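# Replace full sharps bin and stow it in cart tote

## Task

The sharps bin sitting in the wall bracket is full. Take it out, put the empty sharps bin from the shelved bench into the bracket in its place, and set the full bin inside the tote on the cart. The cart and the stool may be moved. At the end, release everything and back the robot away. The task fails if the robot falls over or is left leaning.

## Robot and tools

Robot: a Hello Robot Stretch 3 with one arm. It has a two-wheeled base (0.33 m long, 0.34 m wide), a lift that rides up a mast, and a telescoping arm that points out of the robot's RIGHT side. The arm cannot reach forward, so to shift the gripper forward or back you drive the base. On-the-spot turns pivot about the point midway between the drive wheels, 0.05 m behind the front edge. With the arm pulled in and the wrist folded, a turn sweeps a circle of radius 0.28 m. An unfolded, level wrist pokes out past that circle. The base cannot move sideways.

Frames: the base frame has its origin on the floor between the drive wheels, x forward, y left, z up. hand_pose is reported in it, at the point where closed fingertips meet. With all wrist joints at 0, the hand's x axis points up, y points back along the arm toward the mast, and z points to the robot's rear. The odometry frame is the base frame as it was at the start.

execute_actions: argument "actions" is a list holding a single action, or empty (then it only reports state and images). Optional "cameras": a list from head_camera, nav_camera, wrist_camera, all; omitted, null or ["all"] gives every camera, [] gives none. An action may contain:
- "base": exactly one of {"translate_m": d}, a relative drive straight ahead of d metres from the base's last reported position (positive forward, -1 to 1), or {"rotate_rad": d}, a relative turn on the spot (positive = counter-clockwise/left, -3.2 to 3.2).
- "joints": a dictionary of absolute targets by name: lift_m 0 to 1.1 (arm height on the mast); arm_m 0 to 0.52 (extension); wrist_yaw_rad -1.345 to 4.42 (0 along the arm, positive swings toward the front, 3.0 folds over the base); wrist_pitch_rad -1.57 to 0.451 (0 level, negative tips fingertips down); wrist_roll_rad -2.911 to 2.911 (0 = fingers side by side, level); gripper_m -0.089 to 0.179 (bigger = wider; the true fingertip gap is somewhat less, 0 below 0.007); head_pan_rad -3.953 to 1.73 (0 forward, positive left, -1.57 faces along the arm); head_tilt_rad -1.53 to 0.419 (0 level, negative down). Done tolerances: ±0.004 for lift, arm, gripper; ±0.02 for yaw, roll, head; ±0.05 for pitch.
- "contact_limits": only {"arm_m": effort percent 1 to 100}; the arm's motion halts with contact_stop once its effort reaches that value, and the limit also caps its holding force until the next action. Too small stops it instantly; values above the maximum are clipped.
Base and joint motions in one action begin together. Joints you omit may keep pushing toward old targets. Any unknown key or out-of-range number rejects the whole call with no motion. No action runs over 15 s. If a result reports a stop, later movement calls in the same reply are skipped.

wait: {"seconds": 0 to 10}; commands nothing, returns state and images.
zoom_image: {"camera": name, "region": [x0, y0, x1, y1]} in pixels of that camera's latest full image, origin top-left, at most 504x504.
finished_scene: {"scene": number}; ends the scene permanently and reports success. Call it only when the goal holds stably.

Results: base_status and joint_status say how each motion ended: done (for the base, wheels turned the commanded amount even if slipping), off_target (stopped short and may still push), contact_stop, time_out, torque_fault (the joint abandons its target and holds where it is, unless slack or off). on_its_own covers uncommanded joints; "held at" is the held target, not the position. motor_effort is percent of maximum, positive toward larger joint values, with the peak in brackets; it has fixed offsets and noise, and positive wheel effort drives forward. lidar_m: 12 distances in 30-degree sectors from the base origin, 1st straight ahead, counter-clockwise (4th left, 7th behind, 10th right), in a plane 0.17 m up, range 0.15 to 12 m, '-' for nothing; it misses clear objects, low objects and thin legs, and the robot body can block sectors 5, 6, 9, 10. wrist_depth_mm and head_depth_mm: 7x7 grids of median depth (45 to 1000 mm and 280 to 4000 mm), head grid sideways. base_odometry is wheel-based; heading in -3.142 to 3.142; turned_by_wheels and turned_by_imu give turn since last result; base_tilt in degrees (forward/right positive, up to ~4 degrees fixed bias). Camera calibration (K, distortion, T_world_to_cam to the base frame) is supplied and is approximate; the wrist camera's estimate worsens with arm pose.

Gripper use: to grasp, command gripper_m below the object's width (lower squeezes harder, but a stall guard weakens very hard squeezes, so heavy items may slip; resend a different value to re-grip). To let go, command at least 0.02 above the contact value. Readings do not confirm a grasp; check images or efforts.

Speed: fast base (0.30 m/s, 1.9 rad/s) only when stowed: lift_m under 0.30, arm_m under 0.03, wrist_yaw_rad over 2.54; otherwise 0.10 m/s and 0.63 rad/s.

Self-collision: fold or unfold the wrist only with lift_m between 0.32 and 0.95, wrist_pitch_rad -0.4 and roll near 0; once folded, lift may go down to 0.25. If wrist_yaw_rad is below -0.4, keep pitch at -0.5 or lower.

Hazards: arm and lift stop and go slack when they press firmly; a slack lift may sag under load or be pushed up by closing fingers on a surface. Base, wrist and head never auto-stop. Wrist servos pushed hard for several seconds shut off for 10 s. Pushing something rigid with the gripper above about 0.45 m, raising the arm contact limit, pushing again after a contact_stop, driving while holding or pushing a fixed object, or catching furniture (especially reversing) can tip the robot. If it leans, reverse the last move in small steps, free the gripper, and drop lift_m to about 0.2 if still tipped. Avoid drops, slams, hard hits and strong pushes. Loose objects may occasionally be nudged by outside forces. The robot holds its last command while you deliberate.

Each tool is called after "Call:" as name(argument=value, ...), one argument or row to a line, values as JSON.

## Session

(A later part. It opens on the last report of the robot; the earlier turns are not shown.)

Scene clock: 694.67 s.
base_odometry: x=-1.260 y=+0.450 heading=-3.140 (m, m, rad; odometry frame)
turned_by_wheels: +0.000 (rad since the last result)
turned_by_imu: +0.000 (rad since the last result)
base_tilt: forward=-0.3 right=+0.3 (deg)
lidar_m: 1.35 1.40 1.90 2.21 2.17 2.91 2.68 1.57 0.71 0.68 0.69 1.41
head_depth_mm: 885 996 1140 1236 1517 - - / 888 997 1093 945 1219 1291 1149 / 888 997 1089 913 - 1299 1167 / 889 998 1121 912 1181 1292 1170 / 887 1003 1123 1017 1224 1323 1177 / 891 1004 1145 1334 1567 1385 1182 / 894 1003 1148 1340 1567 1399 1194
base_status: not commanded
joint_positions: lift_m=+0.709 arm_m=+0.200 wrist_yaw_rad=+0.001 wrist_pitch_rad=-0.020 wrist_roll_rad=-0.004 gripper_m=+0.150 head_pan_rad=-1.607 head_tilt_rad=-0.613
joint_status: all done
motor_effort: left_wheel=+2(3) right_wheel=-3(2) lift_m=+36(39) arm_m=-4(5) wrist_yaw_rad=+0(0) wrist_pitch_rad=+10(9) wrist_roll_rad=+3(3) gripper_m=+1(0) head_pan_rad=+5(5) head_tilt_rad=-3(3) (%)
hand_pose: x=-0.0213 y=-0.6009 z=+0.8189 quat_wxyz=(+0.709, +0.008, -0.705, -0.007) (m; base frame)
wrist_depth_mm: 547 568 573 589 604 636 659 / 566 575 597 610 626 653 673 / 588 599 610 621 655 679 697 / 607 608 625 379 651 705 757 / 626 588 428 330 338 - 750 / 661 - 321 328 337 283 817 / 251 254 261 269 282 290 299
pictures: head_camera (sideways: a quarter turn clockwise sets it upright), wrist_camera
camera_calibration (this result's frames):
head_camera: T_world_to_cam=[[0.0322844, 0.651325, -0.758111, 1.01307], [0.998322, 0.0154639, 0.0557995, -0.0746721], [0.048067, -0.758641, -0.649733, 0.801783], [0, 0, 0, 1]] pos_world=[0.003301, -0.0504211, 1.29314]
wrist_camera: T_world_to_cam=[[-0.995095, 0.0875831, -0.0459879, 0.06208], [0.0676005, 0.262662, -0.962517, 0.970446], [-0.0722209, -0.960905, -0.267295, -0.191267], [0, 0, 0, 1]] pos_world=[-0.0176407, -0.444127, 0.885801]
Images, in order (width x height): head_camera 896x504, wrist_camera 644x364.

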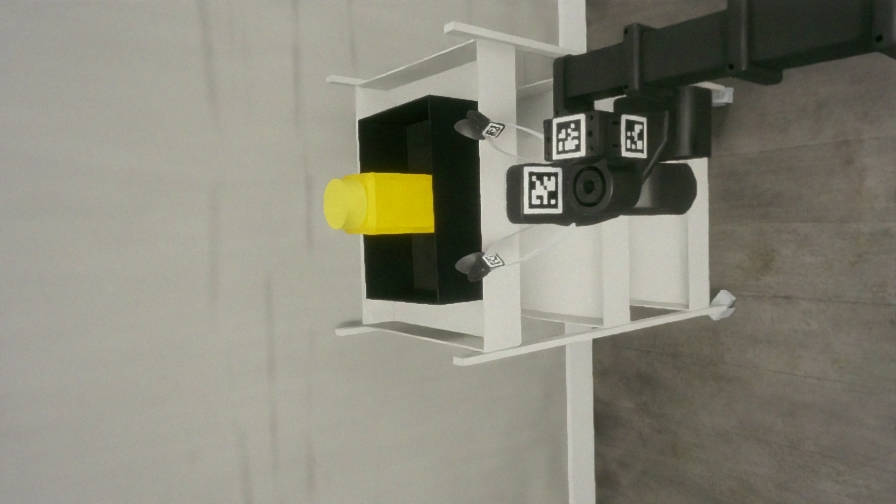

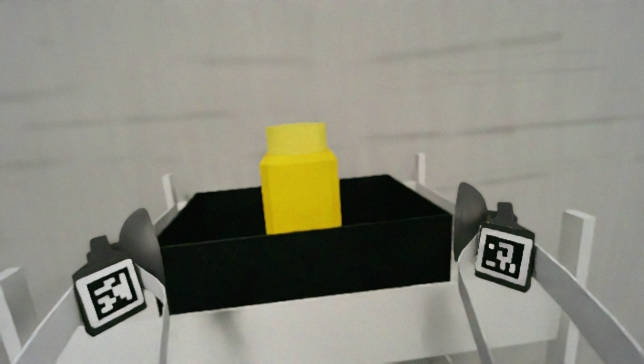

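Call:
execute_actions(
  actions=[
    {"base": {"rotate_rad": -0.156}, "joints": {"arm_m": 0.0, "lift_m": 0.62, "wrist_pitch_rad": -0.4, "gripper_m": 0.06, "head_pan_rad": -3.1, "head_tilt_rad": -0.2}},
  ],
  cameras=[],
)

Call:
execute_actions(
  actions=[
    {"base": {"translate_m": -0.35}, "joints": {"wrist_yaw_rad": 3.0, "lift_m": 0.28}},
  ],
  cameras=[],
)

Call:
execute_actions(
  actions=[
    {"base": {"translate_m": -1.0}},
  ],
  cameras=["head_camera", "nav_camera"],
)

Scene clock: 732.07 s.
base_odometry: x=-1.260 y=+0.450 heading=+2.987 (m, m, rad; odometry frame)
turned_by_wheels: -0.156 (rad since the last result)
turned_by_imu: -0.154 (rad since the last result)
base_tilt: forward=-0.2 right=+0.3 (deg)
lidar_m: 1.35 1.36 1.66 2.69 2.35 2.58 2.67 1.90 1.20 0.68 0.68 1.34
head_depth_mm: 3049 3200 3375 3571 2778 1953 1509 / 3036 3190 3358 2975 2761 1964 1506 / 3000 3180 3388 3512 2822 1967 1515 / 3045 3133 3313 3555 2789 1969 1519 / 2968 3161 3347 3510 2861 1967 1522 / 2992 3153 3289 3520 2874 1994 1524 / 3003 3156 3290 3411 2872 2007 1530
base_status: done
joint_positions: lift_m=+0.621 arm_m=+0.000 wrist_yaw_rad=+0.001 wrist_pitch_rad=-0.414 wrist_roll_rad=-0.004 gripper_m=+0.060 head_pan_rad=-3.093 head_tilt_rad=-0.211
joint_status: all done
motor_effort: left_wheel=+3(10) right_wheel=-2(5) lift_m=+13(30) arm_m=-4(9) wrist_yaw_rad=+0(0) wrist_pitch_rad=+7(10) wrist_roll_rad=+3(3) gripper_m=+0(81) head_pan_rad=-4(47) head_tilt_rad=+5(29) (%)
hand_pose: x=-0.0214 y=-0.3701 z=+0.6341 quat_wxyz=(+0.694, +0.146, -0.690, -0.145) (m; base frame)
wrist_depth_mm: 343 360 387 418 866 932 - / 697 738 802 855 969 - - / 778 745 760 764 - - - / 803 600 545 568 - - - / 896 518 857 810 - - - / 904 832 689 792 855 894 829 / 796 766 760 785 767 754 747
pictures: none
No camera images: the call's "cameras" was empty. Leave "cameras" out to get every camera's image.

Scene clock: 736.40 s.
base_odometry: x=-0.914 y=+0.396 heading=+2.988 (m, m, rad; odometry frame)
turned_by_wheels: +0.000 (rad since the last result)
turned_by_imu: +0.001 (rad since the last result)
base_tilt: forward=-0.3 right=+0.3 (deg)
lidar_m: 1.70 1.71 2.09 2.11 2.05 2.50 2.33 2.00 1.27 1.00 0.73 0.90
head_depth_mm: 2778 2871 3054 2928 2746 1950 1509 / 2720 2860 3048 2813 2733 1954 1517 / 2741 2797 2992 3223 2813 1988 1513 / 2717 2806 2991 3120 2668 1978 1515 / 2675 2810 2984 3102 2831 1987 1520 / 2694 2813 3007 3145 2844 1986 1529 / 2691 2821 2946 3158 2885 1993 1540
base_status: done
joint_positions: lift_m=+0.281 arm_m=+0.000 wrist_yaw_rad=+2.997 wrist_pitch_rad=-0.415 wrist_roll_rad=-0.004 gripper_m=+0.060 head_pan_rad=-3.093 head_tilt_rad=-0.210
joint_status: all done
motor_effort: left_wheel=+4(10) right_wheel=-2(7) lift_m=+14(15) arm_m=-4(4) wrist_yaw_rad=+1(3) wrist_pitch_rad=+7(7) wrist_roll_rad=+3(3) gripper_m=+0(0) head_pan_rad=-3(3) head_tilt_rad=+5(5) (%)
hand_pose: x=+0.0111 y=+0.0773 z=+0.2940 quat_wxyz=(+0.195, +0.699, +0.096, +0.681) (m; base frame)
wrist_depth_mm: - - - - - - - / - - - - - - - / 935 - 898 887 881 868 839 / 712 - 703 694 695 694 681 / 590 571 601 582 576 553 562 / 503 508 - 513 467 482 469 / 446 - - - 418 420 414
pictures: none
No camera images: the call's "cameras" was empty. Leave "cameras" out to get every camera's image.

Scene clock: 741.50 s.
base_odometry: x=+0.074 y=+0.243 heading=+2.988 (m, m, rad; odometry frame)
turned_by_wheels: +0.000 (rad since the last result)
turned_by_imu: +0.002 (rad since the last result)
base_tilt: forward=-0.3 right=+0.4 (deg)
lidar_m: 2.69 2.71 2.71 1.86 1.88 1.76 1.98 1.36 1.45 1.32 1.32 1.40
head_depth_mm: 1845 1953 2034 2010 1622 1879 1510 / 1827 1926 2034 2029 1664 1869 1509 / 1813 1916 2038 1671 2199 1976 1516 / 1819 1904 2002 2005 2184 1986 1518 / 1820 1914 1975 2053 2129 1904 1531 / 1808 1886 1999 2109 2238 1986 1541 / 1796 1905 2003 2095 2219 2024 1537
base_status: done
joint_positions: lift_m=+0.281 arm_m=+0.000 wrist_yaw_rad=+2.997 wrist_pitch_rad=-0.415 wrist_roll_rad=-0.004 gripper_m=+0.060 head_pan_rad=-3.093 head_tilt_rad=-0.210
joint_status: not commanded
motor_effort: left_wheel=+3(9) right_wheel=-1(7) lift_m=+13(14) arm_m=-3(4) wrist_yaw_rad=+2(2) wrist_pitch_rad=+7(7) wrist_roll_rad=+3(3) gripper_m=+1(0) head_pan_rad=-4(3) head_tilt_rad=+4(5) (%)
hand_pose: x=+0.0111 y=+0.0773 z=+0.2940 quat_wxyz=(+0.195, +0.699, +0.096, +0.681) (m; base frame)
wrist_depth_mm: - - - - - - - / - - - - - - - / 910 - 926 900 873 841 849 / 737 - 702 699 682 691 664 / 596 588 591 571 578 562 552 / 511 491 - 508 470 479 479 / 447 - - - 416 419 411
pictures: head_camera (sideways: a quarter turn clockwise sets it upright), nav_camera (sideways: a quarter turn counterclockwise sets it upright)
camera_calibration (this result's frames):
head_camera: T_world_to_cam=[[0.302829, 0.00595017, -0.953026, 1.26564], [0.117509, -0.992583, 0.0311419, -0.0372207], [-0.945773, -0.12142, -0.301282, 0.354453], [0, 0, 0, 1]] pos_world=[-0.0436656, -0.0014378, 1.31413]
nav_camera: T_world_to_cam=[[-0.243362, -0.0738983, 0.967116, -1.2201], [-0.0189823, 0.997265, 0.0714254, -0.0433982], [-0.96975, -0.000975861, -0.244099, 0.276406], [0, 0, 0, 1]] pos_world=[-0.0297039, -0.0466137, 1.25054]
Images, in order (width x height): head_camera 896x504, nav_camera 672x504.

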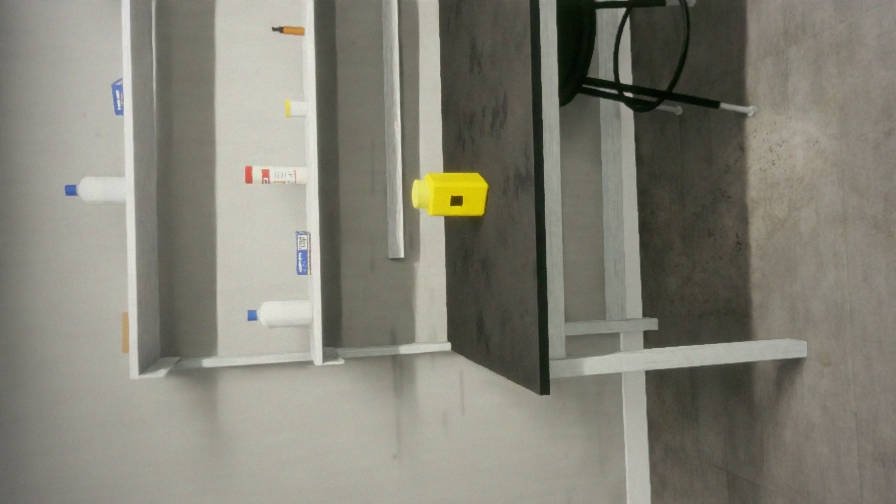

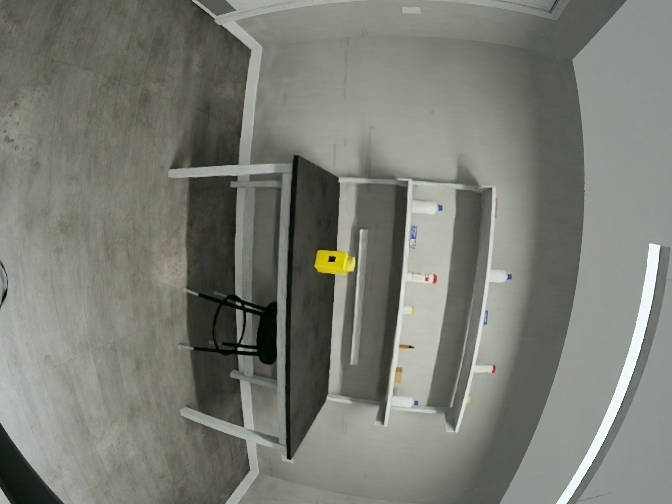

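Call:
zoom_image(
  camera="head_camera",
  region=[390, 150, 510, 240],
)

Region (390, 150, 510, 240) of head_camera's 896x504 image, scaled by 4.200, with more detail than that image has; it fills the top 378 rows of this view, and the rest is white.

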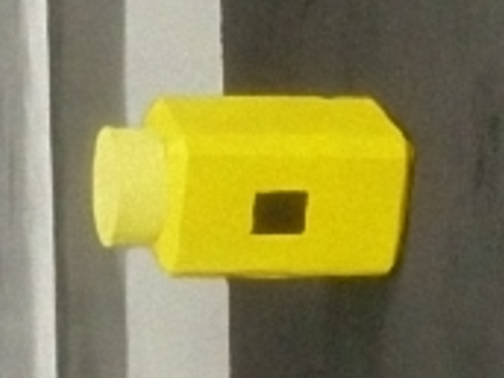

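Call:
execute_actions(
  actions=[
    {"base": {"rotate_rad": 0.467}},
  ],
  cameras=[],
)

Call:
execute_actions(
  actions=[
    {"base": {"translate_m": -0.97}},
  ],
  cameras=[],
)

Call:
execute_actions(
  actions=[
    {"base": {"rotate_rad": -2.414}, "joints": {"lift_m": 0.62, "head_pan_rad": -1.6, "head_tilt_rad": -0.5}},
  ],
  cameras=["nav_camera"],
)

Scene clock: 823.03 s.
base_odometry: x=+0.074 y=+0.243 heading=-2.829 (m, m, rad; odometry frame)
turned_by_wheels: +0.467 (rad since the last result)
turned_by_imu: +0.463 (rad since the last result)
base_tilt: forward=-0.3 right=+0.4 (deg)
lidar_m: 2.70 2.79 1.87 1.87 1.59 1.59 1.35 1.47 1.32 1.32 1.40 2.69
head_depth_mm: 1750 1809 1898 1944 2025 1950 1506 / 1820 1895 2021 2107 2247 1877 1515 / 1899 1991 2100 2244 2325 1984 1510 / 1962 2112 2221 2359 2469 1981 1514 / 2072 2210 2311 2439 2548 1967 1524 / 1957 1985 2049 2109 2159 1992 1541 / 1660 1691 1721 1777 1816 1843 1522
base_status: done
joint_positions: lift_m=+0.281 arm_m=+0.000 wrist_yaw_rad=+2.997 wrist_pitch_rad=-0.415 wrist_roll_rad=-0.004 gripper_m=+0.060 head_pan_rad=-3.093 head_tilt_rad=-0.210
joint_status: not commanded
motor_effort: left_wheel=-3(12) right_wheel=+2(7) lift_m=+14(14) arm_m=-3(4) wrist_yaw_rad=+1(2) wrist_pitch_rad=+7(7) wrist_roll_rad=+3(3) gripper_m=+0(1) head_pan_rad=-3(3) head_tilt_rad=+5(4) (%)
hand_pose: x=+0.0111 y=+0.0773 z=+0.2940 quat_wxyz=(+0.195, +0.699, +0.096, +0.681) (m; base frame)
wrist_depth_mm: - - - - - - - / - - - - - - - / 918 - 906 876 868 873 836 / 711 - 706 708 682 670 685 / 586 578 605 583 592 556 551 / 511 491 - 498 467 487 476 / 446 - - - 417 417 406
pictures: none
No camera images: the call's "cameras" was empty. Leave "cameras" out to get every camera's image.

Scene clock: 828.03 s.
base_odometry: x=+0.997 y=+0.542 heading=-2.829 (m, m, rad; odometry frame)
turned_by_wheels: +0.000 (rad since the last result)
turned_by_imu: +0.002 (rad since the last result)
base_tilt: forward=-0.4 right=+0.3 (deg)
lidar_m: 3.64 2.44 2.15 1.52 1.18 0.41 1.16 1.14 1.01 1.01 1.22 2.10
head_depth_mm: 953 993 1040 1093 1160 1225 1300 / 986 1042 1095 1149 1224 1291 1370 / 1037 1086 1148 1211 1286 1379 1416 / 1084 1143 1206 1285 1367 1458 1497 / 1142 1199 1271 1357 1444 1557 1526 / 1199 1264 1354 1447 1544 1649 1527 / 1248 1311 1367 1404 1439 1486 1471
base_status: done
joint_positions: lift_m=+0.281 arm_m=+0.000 wrist_yaw_rad=+2.997 wrist_pitch_rad=-0.415 wrist_roll_rad=-0.004 gripper_m=+0.060 head_pan_rad=-3.093 head_tilt_rad=-0.210
joint_status: not commanded
motor_effort: left_wheel=-3(14) right_wheel=+2(3) lift_m=+14(14) arm_m=-4(4) wrist_yaw_rad=+2(2) wrist_pitch_rad=+7(7) wrist_roll_rad=+3(3) gripper_m=+1(1) head_pan_rad=-2(4) head_tilt_rad=+5(5) (%)
hand_pose: x=+0.0111 y=+0.0773 z=+0.2940 quat_wxyz=(+0.195, +0.699, +0.096, +0.681) (m; base frame)
wrist_depth_mm: - - - - - - - / - - - - - - - / 939 - 909 871 877 859 851 / 720 - 709 707 683 680 666 / 583 583 599 585 578 567 557 / 508 495 - 508 458 477 467 / 444 - - - 424 411 418
pictures: none
No camera images: the call's "cameras" was empty. Leave "cameras" out to get every camera's image.

Scene clock: 832.87 s.
base_odometry: x=+0.997 y=+0.542 heading=+1.041 (m, m, rad; odometry frame)
turned_by_wheels: -2.414 (rad since the last result)
turned_by_imu: -2.397 (rad since the last result)
base_tilt: forward=-0.3 right=+0.3 (deg)
lidar_m: 1.06 1.01 1.06 1.43 2.22 3.75 2.25 2.15 0.92 1.10 0.41 1.19
head_depth_mm: 1275 1446 1483 999 776 1419 1216 / 1196 1343 1402 1005 758 1421 1229 / 1134 1265 1365 902 758 1350 1232 / 1052 1199 1294 1022 767 648 1234 / 1021 1125 1226 1034 773 616 1207 / 973 1065 1166 1045 778 620 670 / 904 1002 1102 1052 814 1414 1253
base_status: done
joint_positions: lift_m=+0.619 arm_m=+0.000 wrist_yaw_rad=+2.997 wrist_pitch_rad=-0.415 wrist_roll_rad=-0.004 gripper_m=+0.060 head_pan_rad=-1.607 head_tilt_rad=-0.494
joint_status: all done
motor_effort: left_wheel=+3(12) right_wheel=-2(6) lift_m=+36(37) arm_m=-4(4) wrist_yaw_rad=+2(2) wrist_pitch_rad=+7(7) wrist_roll_rad=+3(3) gripper_m=+0(0) head_pan_rad=+5(48) head_tilt_rad=-2(21) (%)
hand_pose: x=+0.0111 y=+0.0773 z=+0.6329 quat_wxyz=(+0.195, +0.699, +0.096, +0.681) (m; base frame)
wrist_depth_mm: - - - - - 909 751 / - - - - - 952 813 / - - - - - - 863 / - - - - - - 858 / - - - - - - 957 / 945 923 871 869 859 881 865 / 797 787 778 770 759 755 740
pictures: nav_camera (sideways: a quarter turn counterclockwise sets it upright)
camera_calibration (this result's frames):
nav_camera: T_world_to_cam=[[0.0436307, -0.510051, 0.859037, -1.0808], [-0.996069, 0.044137, 0.0767969, -0.0444035], [-0.0770857, -0.859011, -0.50612, 0.611944], [0, 0, 0, 1]] pos_world=[0.0500992, -0.0236361, 1.24157]
Images, in order (width x height): nav_camera 672x504.

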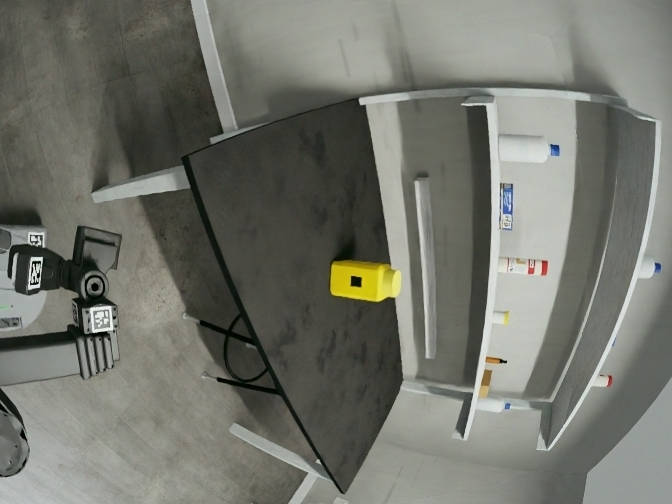

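Call:
execute_actions(
  actions=[
    {"joints": {"lift_m": 0.8, "wrist_yaw_rad": 1.6}},
  ],
  cameras=[],
)

Call:
execute_actions(
  actions=[
    {"joints": {"wrist_yaw_rad": 0.0, "gripper_m": 0.16}},
  ],
  cameras=[],
)

Call:
execute_actions(
  actions=[
    {"joints": {"wrist_pitch_rad": 0.0, "arm_m": 0.12, "lift_m": 0.785}},
  ],
)

Scene clock: 861.60 s.
base_odometry: x=+0.997 y=+0.542 heading=+1.041 (m, m, rad; odometry frame)
turned_by_wheels: +0.000 (rad since the last result)
turned_by_imu: +0.000 (rad since the last result)
base_tilt: forward=-0.3 right=+0.3 (deg)
lidar_m: 1.05 1.01 1.06 1.43 2.21 3.76 2.26 2.15 0.92 1.10 0.41 1.19
head_depth_mm: 1272 1447 1483 999 776 1412 1246 / 1198 1357 1405 1005 756 1430 1281 / 1139 1282 1364 896 760 1349 1290 / 1046 1198 1298 1022 769 648 1236 / 1024 1124 1226 1036 773 615 1212 / 972 1065 1162 1044 778 620 670 / 903 1005 1101 1056 813 1421 1244
base_status: not commanded
joint_positions: lift_m=+0.799 arm_m=+0.000 wrist_yaw_rad=+1.604 wrist_pitch_rad=-0.415 wrist_roll_rad=-0.004 gripper_m=+0.060 head_pan_rad=-1.607 head_tilt_rad=-0.494
joint_status: all done
motor_effort: left_wheel=+3(3) right_wheel=-2(3) lift_m=+36(40) arm_m=-4(4) wrist_yaw_rad=-2(1) wrist_pitch_rad=+7(7) wrist_roll_rad=+3(3) gripper_m=+0(1) head_pan_rad=+5(4) head_tilt_rad=-2(2) (%)
hand_pose: x=+0.2033 y=-0.1379 z=+0.8128 quat_wxyz=(+0.587, +0.598, -0.375, +0.397) (m; base frame)
wrist_depth_mm: 732 823 940 - - 918 749 / 782 872 - - - 962 791 / 843 923 - - - - 821 / 898 - - - - - 849 / 958 - - - - - 907 / - - - - - - 966 / 966 984 946 949 936 947 915
pictures: none
No camera images: the call's "cameras" was empty. Leave "cameras" out to get every camera's image.

Scene clock: 863.43 s.
base_odometry: x=+0.997 y=+0.542 heading=+1.041 (m, m, rad; odometry frame)
turned_by_wheels: +0.000 (rad since the last result)
turned_by_imu: +0.000 (rad since the last result)
base_tilt: forward=-0.3 right=+0.3 (deg)
lidar_m: 1.06 1.01 1.06 1.43 2.21 3.76 2.25 2.15 0.92 1.10 0.41 1.19
head_depth_mm: 1276 1447 1489 1002 775 1424 1249 / 1198 1352 1411 1005 758 1433 1248 / 1138 1280 1361 896 760 666 - / 1050 1195 1293 1027 766 648 1237 / 1025 1128 1220 1030 772 617 1210 / 974 1060 1162 1047 780 619 670 / 903 1002 1098 1055 811 1407 1256
base_status: not commanded
joint_positions: lift_m=+0.799 arm_m=+0.000 wrist_yaw_rad=+0.004 wrist_pitch_rad=-0.415 wrist_roll_rad=-0.004 gripper_m=+0.160 head_pan_rad=-1.607 head_tilt_rad=-0.494
joint_status: all done
motor_effort: left_wheel=+3(3) right_wheel=-2(2) lift_m=+36(36) arm_m=-3(4) wrist_yaw_rad=-2(4) wrist_pitch_rad=+7(7) wrist_roll_rad=+3(3) gripper_m=+0(83) head_pan_rad=+5(5) head_tilt_rad=-2(2) (%)
hand_pose: x=-0.0207 y=-0.3700 z=+0.8128 quat_wxyz=(+0.694, +0.147, -0.690, -0.144) (m; base frame)
wrist_depth_mm: 689 768 826 539 781 748 734 / 545 541 529 510 492 476 646 / 386 381 379 370 361 512 - / 303 298 292 288 428 - - / 247 244 244 362 - - - / 214 215 - - - - - / 191 304 991 972 912 940 909
pictures: none
No camera images: the call's "cameras" was empty. Leave "cameras" out to get every camera's image.

Scene clock: 865.57 s.
base_odometry: x=+0.997 y=+0.542 heading=+1.041 (m, m, rad; odometry frame)
turned_by_wheels: +0.000 (rad since the last result)
turned_by_imu: +0.000 (rad since the last result)
base_tilt: forward=-0.3 right=+0.3 (deg)
lidar_m: 1.05 1.01 1.06 1.43 2.21 3.76 2.25 2.15 0.92 1.10 0.41 1.19
head_depth_mm: 1271 1450 1477 995 777 - - / 1190 1354 1414 1005 754 - - / 1140 1276 1362 900 794 - 1172 / 1050 1197 1294 1020 764 631 1232 / 1022 1128 1225 1030 775 616 1207 / 967 1058 1165 1044 778 620 668 / 903 1001 1104 1053 815 1418 1255
base_status: not commanded
joint_positions: lift_m=+0.786 arm_m=+0.120 wrist_yaw_rad=+0.003 wrist_pitch_rad=-0.021 wrist_roll_rad=-0.004 gripper_m=+0.160 head_pan_rad=-1.607 head_tilt_rad=-0.494
joint_status: all done
motor_effort: left_wheel=+4(3) right_wheel=-2(3) lift_m=+14(33) arm_m=+3(1) wrist_yaw_rad=-1(2) wrist_pitch_rad=+10(12) wrist_roll_rad=+3(3) gripper_m=+1(1) head_pan_rad=+5(5) head_tilt_rad=-2(2) (%)
hand_pose: x=-0.0208 y=-0.5204 z=+0.8949 quat_wxyz=(+0.709, +0.009, -0.705, -0.007) (m; base frame)
wrist_depth_mm: 637 710 820 980 - - - / 643 728 845 - - - - / 646 740 832 469 - - - / 677 754 856 479 747 744 678 / 582 567 529 490 477 - 441 / 426 370 370 365 348 323 344 / 289 296 290 283 273 266 274
pictures: head_camera (sideways: a quarter turn clockwise sets it upright), nav_camera (sideways: a quarter turn counterclockwise sets it upright), wrist_camera
camera_calibration (this result's frames):
head_camera: T_world_to_cam=[[0.0288745, 0.55736, -0.829768, 1.10651], [0.998547, 0.0217082, 0.0493292, -0.0662579], [0.0455069, -0.829987, -0.555924, 0.679761], [0, 0, 0, 1]] pos_world=[0.00327793, -0.0510919, 1.29931]
nav_camera: T_world_to_cam=[[0.043631, -0.510051, 0.859037, -1.0808], [-0.996069, 0.0441364, 0.0767969, -0.0444035], [-0.0770851, -0.859011, -0.506121, 0.611944], [0, 0, 0, 1]] pos_world=[0.0500992, -0.0236361, 1.24157]
wrist_camera: T_world_to_cam=[[-0.995253, 0.0856761, -0.0461601, 0.0581714], [0.0673035, 0.263338, -0.962353, 1.02256], [-0.070295, -0.960892, -0.267854, -0.0929729], [0, 0, 0, 1]] pos_world=[-0.0174623, -0.3636, 0.961847]
Images, in order (width x height): head_camera 896x504, nav_camera 672x504, wrist_camera 644x364.

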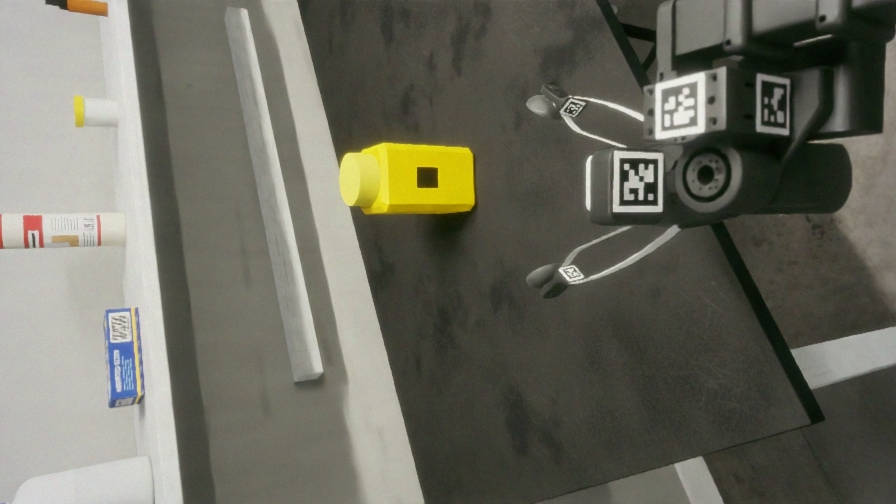

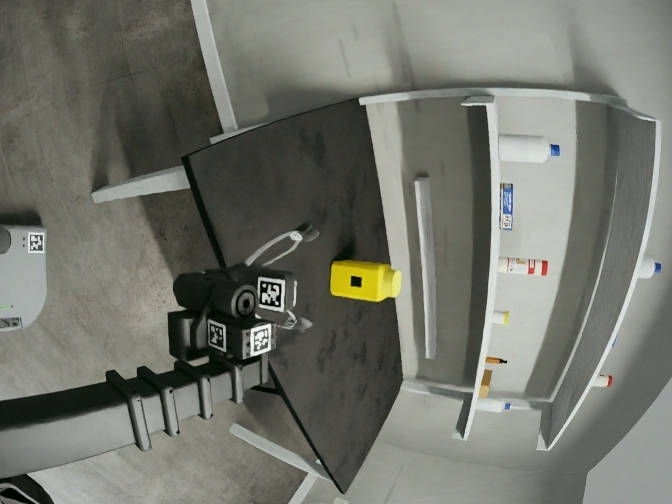

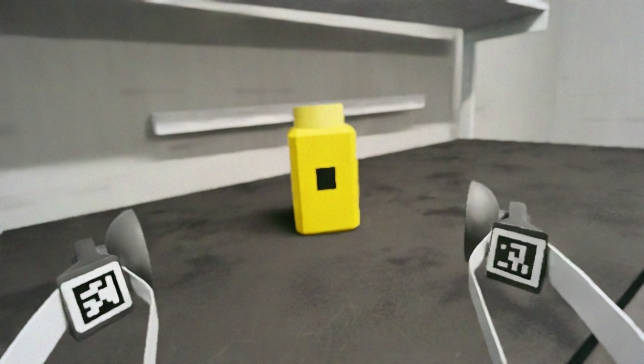

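Call:
zoom_image(
  camera="wrist_camera",
  region=[260, 90, 390, 245],
)

Call:
zoom_image(
  camera="head_camera",
  region=[320, 120, 500, 240],
)

Region (260, 90, 390, 245) of wrist_camera's 644x364 image, scaled by 3.252; it fills the left 423 columns of this view, and the rest is white.

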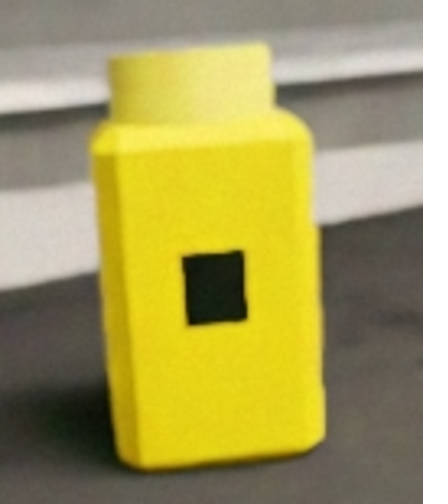

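Region (320, 120, 500, 240) of head_camera's 896x504 image, scaled by 2.800, with more detail than that image has.

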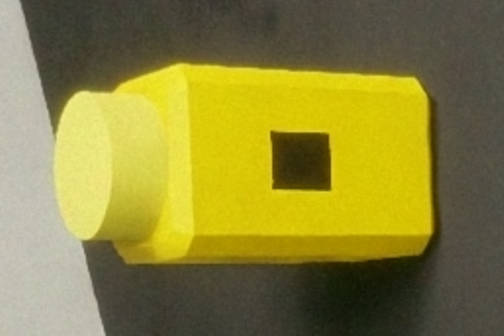

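Call:
execute_actions(
  actions=[
    {"base": {"translate_m": -0.04}, "joints": {"arm_m": 0.38}},
  ],
  cameras=["wrist_camera", "head_camera"],
)

Scene clock: 919.40 s.
base_odometry: x=+0.976 y=+0.507 heading=+1.041 (m, m, rad; odometry frame)
turned_by_wheels: +0.000 (rad since the last result)
turned_by_imu: +0.001 (rad since the last result)
base_tilt: forward=-0.3 right=+0.4 (deg)
lidar_m: 1.09 1.04 1.10 1.48 2.34 3.72 2.21 2.12 0.91 1.12 0.43 1.22
head_depth_mm: 1292 1481 1482 998 808 - 1226 / 1228 1367 1473 1107 708 1432 1223 / 1158 1292 1394 883 722 1393 1224 / 1083 1211 1316 940 767 668 1233 / 1052 1149 1255 1032 771 631 1239 / 988 1085 1172 1046 776 618 693 / 948 1016 1119 1054 783 642 1202
base_status: done
joint_positions: lift_m=+0.786 arm_m=+0.380 wrist_yaw_rad=+0.002 wrist_pitch_rad=-0.020 wrist_roll_rad=-0.004 gripper_m=+0.160 head_pan_rad=-1.607 head_tilt_rad=-0.494
joint_status: all done
motor_effort: left_wheel=+3(6) right_wheel=-2(6) lift_m=+13(13) arm_m=+4(4) wrist_yaw_rad=-1(1) wrist_pitch_rad=+9(10) wrist_roll_rad=+3(3) gripper_m=+1(0) head_pan_rad=+5(4) head_tilt_rad=-2(3) (%)
hand_pose: x=-0.0209 y=-0.7804 z=+0.8951 quat_wxyz=(+0.709, +0.008, -0.705, -0.007) (m; base frame)
wrist_depth_mm: 482 541 643 741 960 - - / 493 560 656 771 979 - - / 487 532 578 221 - - - / 515 578 228 209 764 719 663 / 502 545 449 216 481 - 437 / 424 366 335 223 349 318 327 / 287 291 276 233 270 268 262
pictures: head_camera (sideways: a quarter turn clockwise sets it upright), wrist_camera
camera_calibration (this result's frames):
head_camera: T_world_to_cam=[[0.0288747, 0.55736, -0.829768, 1.10651], [0.998547, 0.0217078, 0.0493292, -0.0662579], [0.0455066, -0.829987, -0.555924, 0.679761], [0, 0, 0, 1]] pos_world=[0.00327791, -0.0510919, 1.29931]
wrist_camera: T_world_to_cam=[[-0.995205, 0.0861983, -0.0462263, 0.0807836], [0.0674524, 0.262579, -0.96255, 1.09082], [-0.0708321, -0.961053, -0.267134, -0.343568], [0, 0, 0, 1]] pos_world=[-0.0175177, -0.623576, 0.961921]
Images, in order (width x height): head_camera 896x504, wrist_camera 644x364.

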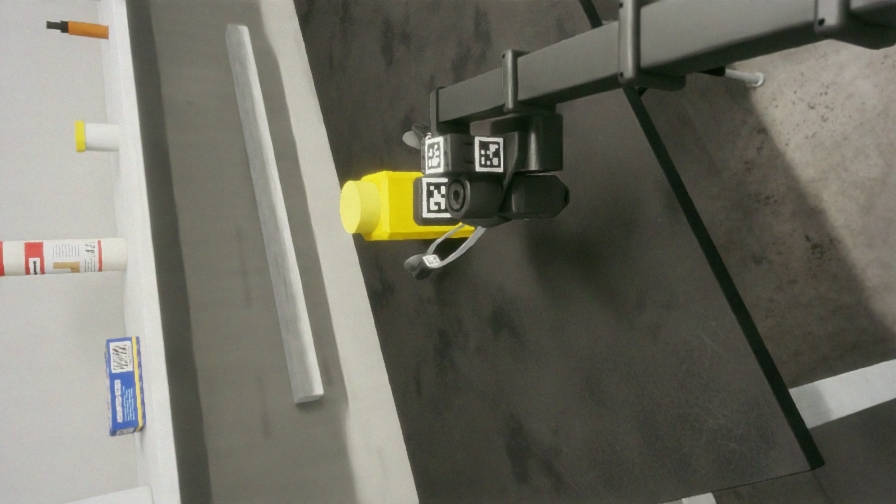

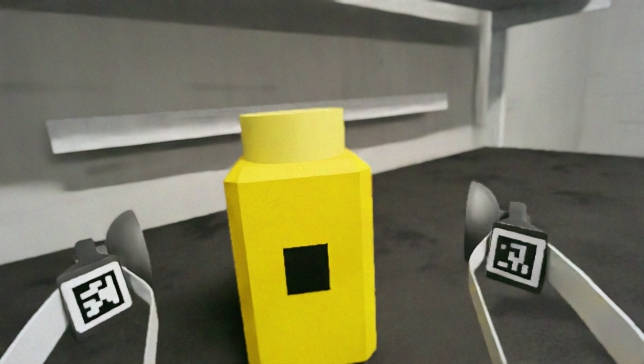

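Call:
execute_actions(
  actions=[
    {"joints": {"arm_m": 0.455}},
  ],
  cameras=["wrist_camera"],
)

Scene clock: 932.30 s.
base_odometry: x=+0.976 y=+0.507 heading=+1.041 (m, m, rad; odometry frame)
turned_by_wheels: +0.000 (rad since the last result)
turned_by_imu: +0.000 (rad since the last result)
base_tilt: forward=-0.3 right=+0.3 (deg)
lidar_m: 1.09 1.04 1.10 1.48 2.34 3.71 2.22 2.11 0.91 1.12 0.43 1.22
head_depth_mm: 1299 1472 1482 997 805 - 1216 / 1224 1368 1473 1111 757 1426 1225 / 1160 1295 1394 - 760 1396 1227 / 1077 1223 1315 971 764 670 1231 / 1049 1148 1251 1035 771 632 1242 / 988 1084 1179 1043 774 619 692 / 946 1021 1126 1047 783 641 1193
base_status: not commanded
joint_positions: lift_m=+0.786 arm_m=+0.455 wrist_yaw_rad=+0.002 wrist_pitch_rad=-0.020 wrist_roll_rad=-0.004 gripper_m=+0.160 head_pan_rad=-1.607 head_tilt_rad=-0.494
joint_status: all done
motor_effort: left_wheel=+3(3) right_wheel=-2(2) lift_m=+13(13) arm_m=+4(3) wrist_yaw_rad=-1(1) wrist_pitch_rad=+9(9) wrist_roll_rad=+3(3) gripper_m=+1(1) head_pan_rad=+5(4) head_tilt_rad=-2(2) (%)
hand_pose: x=-0.0209 y=-0.8554 z=+0.8951 quat_wxyz=(+0.709, +0.008, -0.705, -0.007) (m; base frame)
wrist_depth_mm: 433 495 565 675 862 - - / 443 496 589 689 829 - - / 410 466 480 136 915 - - / 459 522 143 138 717 725 654 / 468 504 131 134 415 - 437 / 422 367 136 139 310 324 323 / 291 295 143 145 249 266 259
pictures: wrist_camera
camera_calibration (this result's frames):
wrist_camera: T_world_to_cam=[[-0.995205, 0.0861984, -0.0462263, 0.0872486], [0.0674524, 0.262578, -0.96255, 1.11051], [-0.0708323, -0.961053, -0.267133, -0.415649], [0, 0, 0, 1]] pos_world=[-0.0175177, -0.698578, 0.961921]
Images, in order (width x height): wrist_camera 644x364.

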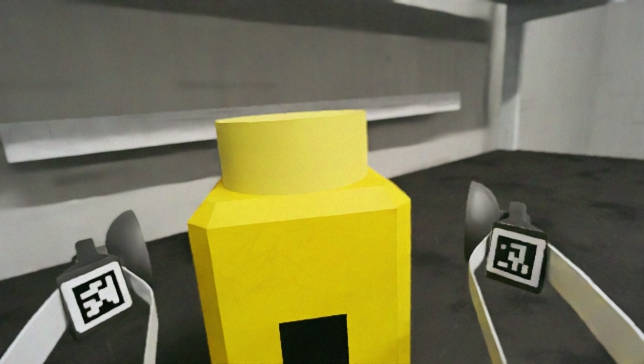

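Call:
execute_actions(
  actions=[
    {"joints": {"arm_m": 0.474, "lift_m": 0.781}},
  ],
  cameras=["wrist_camera"],
)

Scene clock: 951.40 s.
base_odometry: x=+0.976 y=+0.507 heading=+1.041 (m, m, rad; odometry frame)
turned_by_wheels: +0.000 (rad since the last result)
turned_by_imu: +0.000 (rad since the last result)
base_tilt: forward=-0.3 right=+0.4 (deg)
lidar_m: 1.09 1.04 1.10 1.47 2.34 3.74 2.22 2.12 0.91 1.12 0.43 1.21
head_depth_mm: 1304 1473 1477 996 807 - 1180 / 1212 1371 1465 - 756 1427 1219 / 1147 1300 1398 - 762 1398 1233 / 1081 1220 1319 952 765 670 1240 / 1049 1148 1251 1032 772 633 1244 / 984 1084 1175 1042 777 620 694 / 946 1016 1123 1055 781 643 1201
base_status: not commanded
joint_positions: lift_m=+0.782 arm_m=+0.474 wrist_yaw_rad=+0.002 wrist_pitch_rad=-0.020 wrist_roll_rad=-0.004 gripper_m=+0.160 head_pan_rad=-1.607 head_tilt_rad=-0.494
joint_status: all done
motor_effort: left_wheel=+3(3) right_wheel=-2(2) lift_m=+14(14) arm_m=+2(4) wrist_yaw_rad=-1(1) wrist_pitch_rad=+9(9) wrist_roll_rad=+3(3) gripper_m=+1(1) head_pan_rad=+5(5) head_tilt_rad=-2(2) (%)
hand_pose: x=-0.0209 y=-0.8744 z=+0.8911 quat_wxyz=(+0.709, +0.008, -0.705, -0.007) (m; base frame)
wrist_depth_mm: 426 476 553 661 832 - - / 427 477 576 669 828 - - / 389 450 123 115 846 - - / 443 508 121 118 656 717 643 / 456 493 111 115 120 - 428 / 416 351 114 119 125 314 318 / 281 289 119 124 131 261 255
pictures: wrist_camera
camera_calibration (this result's frames):
wrist_camera: T_world_to_cam=[[-0.995205, 0.0861985, -0.0462264, 0.0887007], [0.0674526, 0.262578, -0.96255, 1.11164], [-0.0708324, -0.961053, -0.267133, -0.434974], [0, 0, 0, 1]] pos_world=[-0.0175177, -0.717571, 0.957912]
Images, in order (width x height): wrist_camera 644x364.

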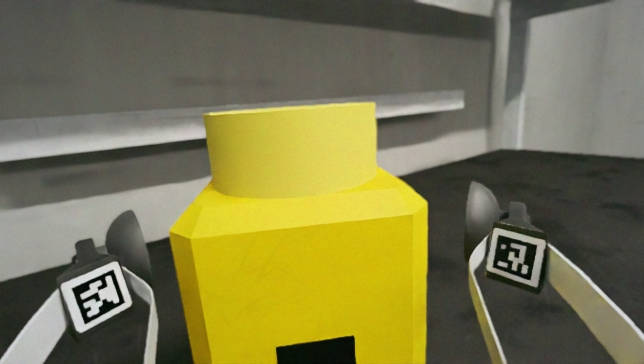

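Call:
execute_actions(
  actions=[
    {"base": {"translate_m": -0.009}, "joints": {"wrist_yaw_rad": 0.045}},
  ],
  cameras=["wrist_camera"],
)

Scene clock: 1010.93 s.
base_odometry: x=+0.972 y=+0.499 heading=+1.041 (m, m, rad; odometry frame)
turned_by_wheels: +0.000 (rad since the last result)
turned_by_imu: +0.001 (rad since the last result)
base_tilt: forward=-0.3 right=+0.4 (deg)
lidar_m: 1.10 1.05 1.11 1.48 2.37 3.72 2.20 2.11 0.90 1.12 0.43 1.22
head_depth_mm: 1302 1475 1489 999 814 - 1175 / 1232 1377 1481 1063 756 1466 1220 / 1158 1295 1397 - 762 1399 1231 / 1086 1226 1297 934 765 669 1222 / 1049 1146 1255 1034 773 635 1240 / 992 1087 1178 1041 779 619 700 / 954 1034 1127 1056 783 623 1195
base_status: done
joint_positions: lift_m=+0.782 arm_m=+0.474 wrist_yaw_rad=+0.042 wrist_pitch_rad=-0.020 wrist_roll_rad=-0.004 gripper_m=+0.160 head_pan_rad=-1.607 head_tilt_rad=-0.494
joint_status: all done
motor_effort: left_wheel=+3(4) right_wheel=-2(6) lift_m=+13(13) arm_m=+3(3) wrist_yaw_rad=+2(5) wrist_pitch_rad=+10(10) wrist_roll_rad=+3(3) gripper_m=+1(0) head_pan_rad=+5(5) head_tilt_rad=-2(2) (%)
hand_pose: x=-0.0108 y=-0.8742 z=+0.8911 quat_wxyz=(+0.709, +0.022, -0.705, +0.007) (m; base frame)
wrist_depth_mm: 427 485 547 647 793 959 - / 430 489 566 645 788 - - / 388 455 124 116 811 - - / 446 510 123 117 636 709 652 / 460 493 112 115 119 - 429 / 413 351 116 119 124 314 319 / 281 287 121 124 129 261 256
pictures: wrist_camera
camera_calibration (this result's frames):
wrist_camera: T_world_to_cam=[[-0.997838, 0.0467088, -0.0462263, 0.0642127], [0.0569982, 0.265044, -0.96255, 1.11294], [-0.0327075, -0.963104, -0.267133, -0.435428], [0, 0, 0, 1]] pos_world=[-0.0136035, -0.71734, 0.957912]
Images, in order (width x height): wrist_camera 644x364.

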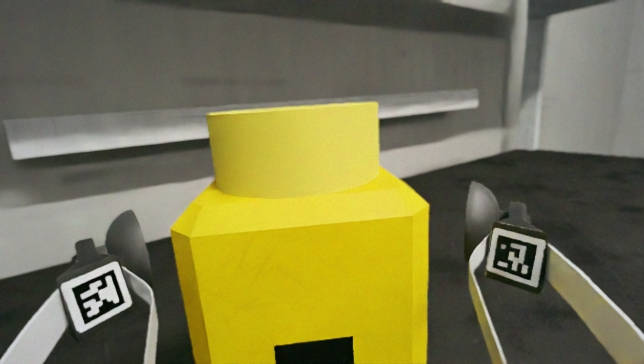

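Call:
execute_actions(
  actions=[
    {"joints": {"gripper_m": 0.057, "arm_m": 0.482}},
  ],
  cameras=["wrist_camera", "head_camera"],
)

Scene clock: 1018.40 s.
base_odometry: x=+0.972 y=+0.499 heading=+1.041 (m, m, rad; odometry frame)
turned_by_wheels: +0.000 (rad since the last result)
turned_by_imu: +0.000 (rad since the last result)
base_tilt: forward=-0.3 right=+0.3 (deg)
lidar_m: 1.10 1.05 1.10 1.48 2.37 3.72 2.21 2.11 0.90 1.12 0.43 1.22
head_depth_mm: 1299 1480 1477 993 807 - 1188 / 1229 1373 1477 1060 743 1464 1229 / 1161 1312 1386 - 760 1389 1228 / 1089 1220 1309 952 764 670 1240 / 1054 1154 1255 1036 774 633 1244 / 989 1087 1178 1044 776 618 701 / 950 1032 1131 1048 783 624 1203
base_status: not commanded
joint_positions: lift_m=+0.782 arm_m=+0.482 wrist_yaw_rad=+0.043 wrist_pitch_rad=-0.020 wrist_roll_rad=-0.004 gripper_m=+0.058 head_pan_rad=-1.607 head_tilt_rad=-0.494
joint_status: all done
motor_effort: left_wheel=+3(3) right_wheel=-2(2) lift_m=+14(13) arm_m=+3(3) wrist_yaw_rad=+2(3) wrist_pitch_rad=+9(9) wrist_roll_rad=+3(3) gripper_m=-24(95) head_pan_rad=+5(5) head_tilt_rad=-2(2) (%)
hand_pose: x=-0.0105 y=-0.8822 z=+0.8911 quat_wxyz=(+0.709, +0.022, -0.705, +0.008) (m; base frame)
wrist_depth_mm: 422 480 550 635 791 960 - / 424 480 556 659 764 995 - / 390 452 155 119 796 - - / 444 507 130 121 648 704 638 / 462 502 117 119 121 463 425 / 388 - 121 123 127 320 322 / 307 280 127 128 133 261 259
pictures: head_camera (sideways: a quarter turn clockwise sets it upright), wrist_camera
camera_calibration (this result's frames):
head_camera: T_world_to_cam=[[0.0288747, 0.55736, -0.829768, 1.10651], [0.998547, 0.0217078, 0.0493292, -0.0662579], [0.0455066, -0.829987, -0.555924, 0.679761], [0, 0, 0, 1]] pos_world=[0.00327791, -0.0510919, 1.29931]
wrist_camera: T_world_to_cam=[[-0.997887, 0.0456524, -0.0462237, 0.0639213], [0.0567152, 0.265104, -0.96255, 1.11509], [-0.0316887, -0.963138, -0.267133, -0.443137], [0, 0, 0, 1]] pos_world=[-0.0134989, -0.725337, 0.957912]
Images, in order (width x height): head_camera 896x504, wrist_camera 644x364.

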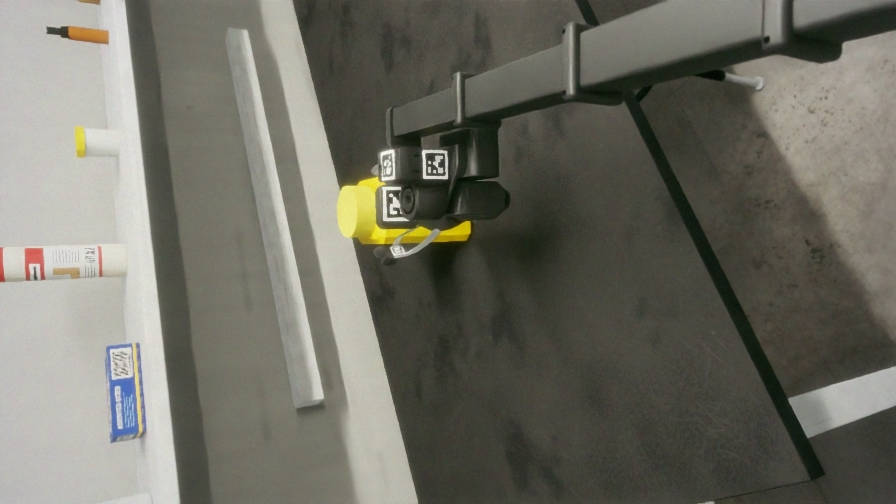

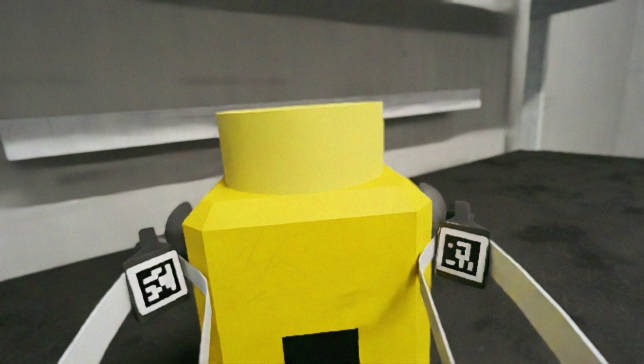

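Call:
execute_actions(
  actions=[
    {"joints": {"lift_m": 0.82, "wrist_yaw_rad": 0.0}},
  ],
  cameras=["wrist_camera"],
)

Scene clock: 1100.00 s.
base_odometry: x=+0.972 y=+0.499 heading=+1.041 (m, m, rad; odometry frame)
turned_by_wheels: +0.000 (rad since the last result)
turned_by_imu: +0.000 (rad since the last result)
base_tilt: forward=-0.3 right=+0.4 (deg)
lidar_m: 1.09 1.05 1.10 1.48 2.37 3.71 2.21 2.11 0.90 1.12 0.43 1.22
head_depth_mm: 1298 1478 1477 999 - 1388 1190 / 1236 1383 1488 - 743 1461 1228 / 1157 1301 1394 924 759 1393 1229 / 1079 1225 1307 979 765 671 1227 / 1052 1153 1263 1034 771 634 1243 / 991 1090 1177 1050 779 619 699 / 950 1030 1129 1052 783 625 1200
base_status: not commanded
joint_positions: lift_m=+0.819 arm_m=+0.482 wrist_yaw_rad=+0.004 wrist_pitch_rad=-0.030 wrist_roll_rad=-0.004 gripper_m=+0.071 head_pan_rad=-1.607 head_tilt_rad=-0.494
joint_status: all done
on_its_own: gripper_m is held at +0.070, not at your +0.057, by its stall guard, which is not easing now
motor_effort: left_wheel=+3(4) right_wheel=-2(2) lift_m=+37(39) arm_m=+3(3) wrist_yaw_rad=-2(4) wrist_pitch_rad=+14(15) wrist_roll_rad=+3(3) gripper_m=-18(20) head_pan_rad=+5(5) head_tilt_rad=-2(1) (%)
hand_pose: x=-0.0205 y=-0.8821 z=+0.9263 quat_wxyz=(+0.709, +0.012, -0.705, -0.010) (m; base frame)
wrist_depth_mm: 421 469 554 653 809 983 - / 430 482 566 677 844 - - / 428 470 481 119 826 - - / 420 497 131 123 748 796 739 / 460 502 117 119 121 537 497 / 446 - 121 123 126 374 373 / 351 331 126 128 133 307 303
pictures: wrist_camera
camera_calibration (this result's frames):
wrist_camera: T_world_to_cam=[[-0.995343, 0.0850737, -0.0453278, 0.0895718], [0.0669974, 0.272448, -0.959835, 1.15375], [-0.0693073, -0.958402, -0.276879, -0.421525], [0, 0, 0, 1]] pos_world=[-0.0173584, -0.725948, 0.994761]
Images, in order (width x height): wrist_camera 644x364.

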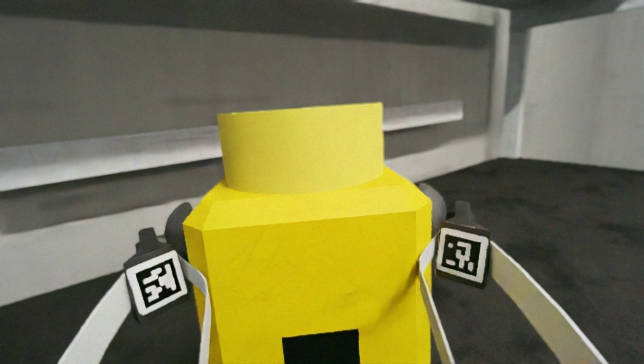

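Call:
execute_actions(
  actions=[
    {"base": {"rotate_rad": -0.764}, "joints": {"arm_m": 0.34, "head_pan_rad": -0.8, "head_tilt_rad": -0.9}},
  ],
  cameras=["nav_camera"],
)

Scene clock: 1111.33 s.
base_odometry: x=+0.972 y=+0.499 heading=+0.277 (m, m, rad; odometry frame)
turned_by_wheels: -0.764 (rad since the last result)
turned_by_imu: -0.759 (rad since the last result)
base_tilt: forward=-0.3 right=+0.3 (deg)
lidar_m: 1.19 1.22 1.05 1.05 1.23 2.09 3.62 2.46 2.12 1.11 0.90 0.43
head_depth_mm: 1106 878 767 1508 1347 1200 1075 / 1125 892 739 1557 1366 1205 1094 / 1142 903 746 1509 1371 1208 1113 / 1123 913 754 688 1375 1218 1098 / 1085 926 761 663 1387 1210 1106 / 1061 935 768 651 1348 1243 1109 / 1005 949 780 704 1411 1244 1117
base_status: done
joint_positions: lift_m=+0.819 arm_m=+0.340 wrist_yaw_rad=+0.001 wrist_pitch_rad=-0.030 wrist_roll_rad=-0.004 gripper_m=+0.071 head_pan_rad=-0.807 head_tilt_rad=-0.889
joint_status: all done
on_its_own: gripper_m is held at +0.070, not at your +0.057, by its stall guard, which is not easing now
motor_effort: left_wheel=+2(13) right_wheel=-2(9) lift_m=+37(37) arm_m=-5(4) wrist_yaw_rad=+0(2) wrist_pitch_rad=+14(14) wrist_roll_rad=+3(3) gripper_m=-19(18) head_pan_rad=+5(49) head_tilt_rad=-4(27) (%)
hand_pose: x=-0.0212 y=-0.7406 z=+0.9262 quat_wxyz=(+0.709, +0.011, -0.705, -0.011) (m; base frame)
wrist_depth_mm: 846 - - - - - - / - - - - - - - / - - - 120 - - - / - - 131 122 - - - / 657 659 117 119 121 - - / 453 - 121 123 127 - - / 353 357 126 128 133 - -
pictures: nav_camera (sideways: a quarter turn counterclockwise sets it upright)
camera_calibration (this result's frames):
nav_camera: T_world_to_cam=[[0.597666, -0.534355, 0.597713, -0.743584], [-0.704815, -0.705518, 0.0740274, -0.0425354], [0.38214, -0.465521, -0.798285, 0.98917], [0, 0, 0, 1]] pos_world=[0.0364341, 0.0331315, 1.23724]
Images, in order (width x height): nav_camera 672x504.

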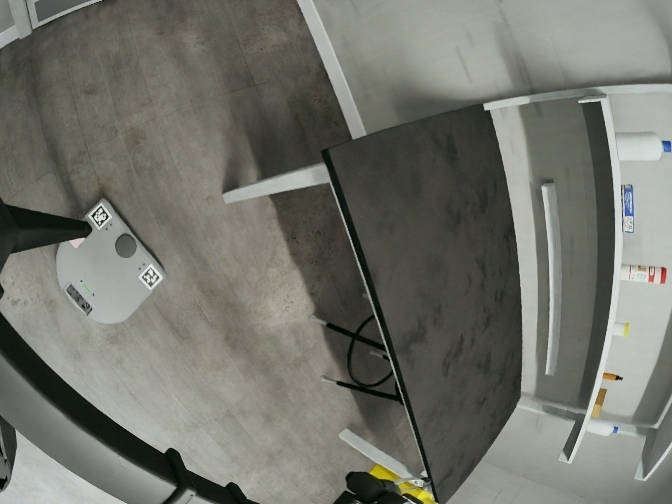

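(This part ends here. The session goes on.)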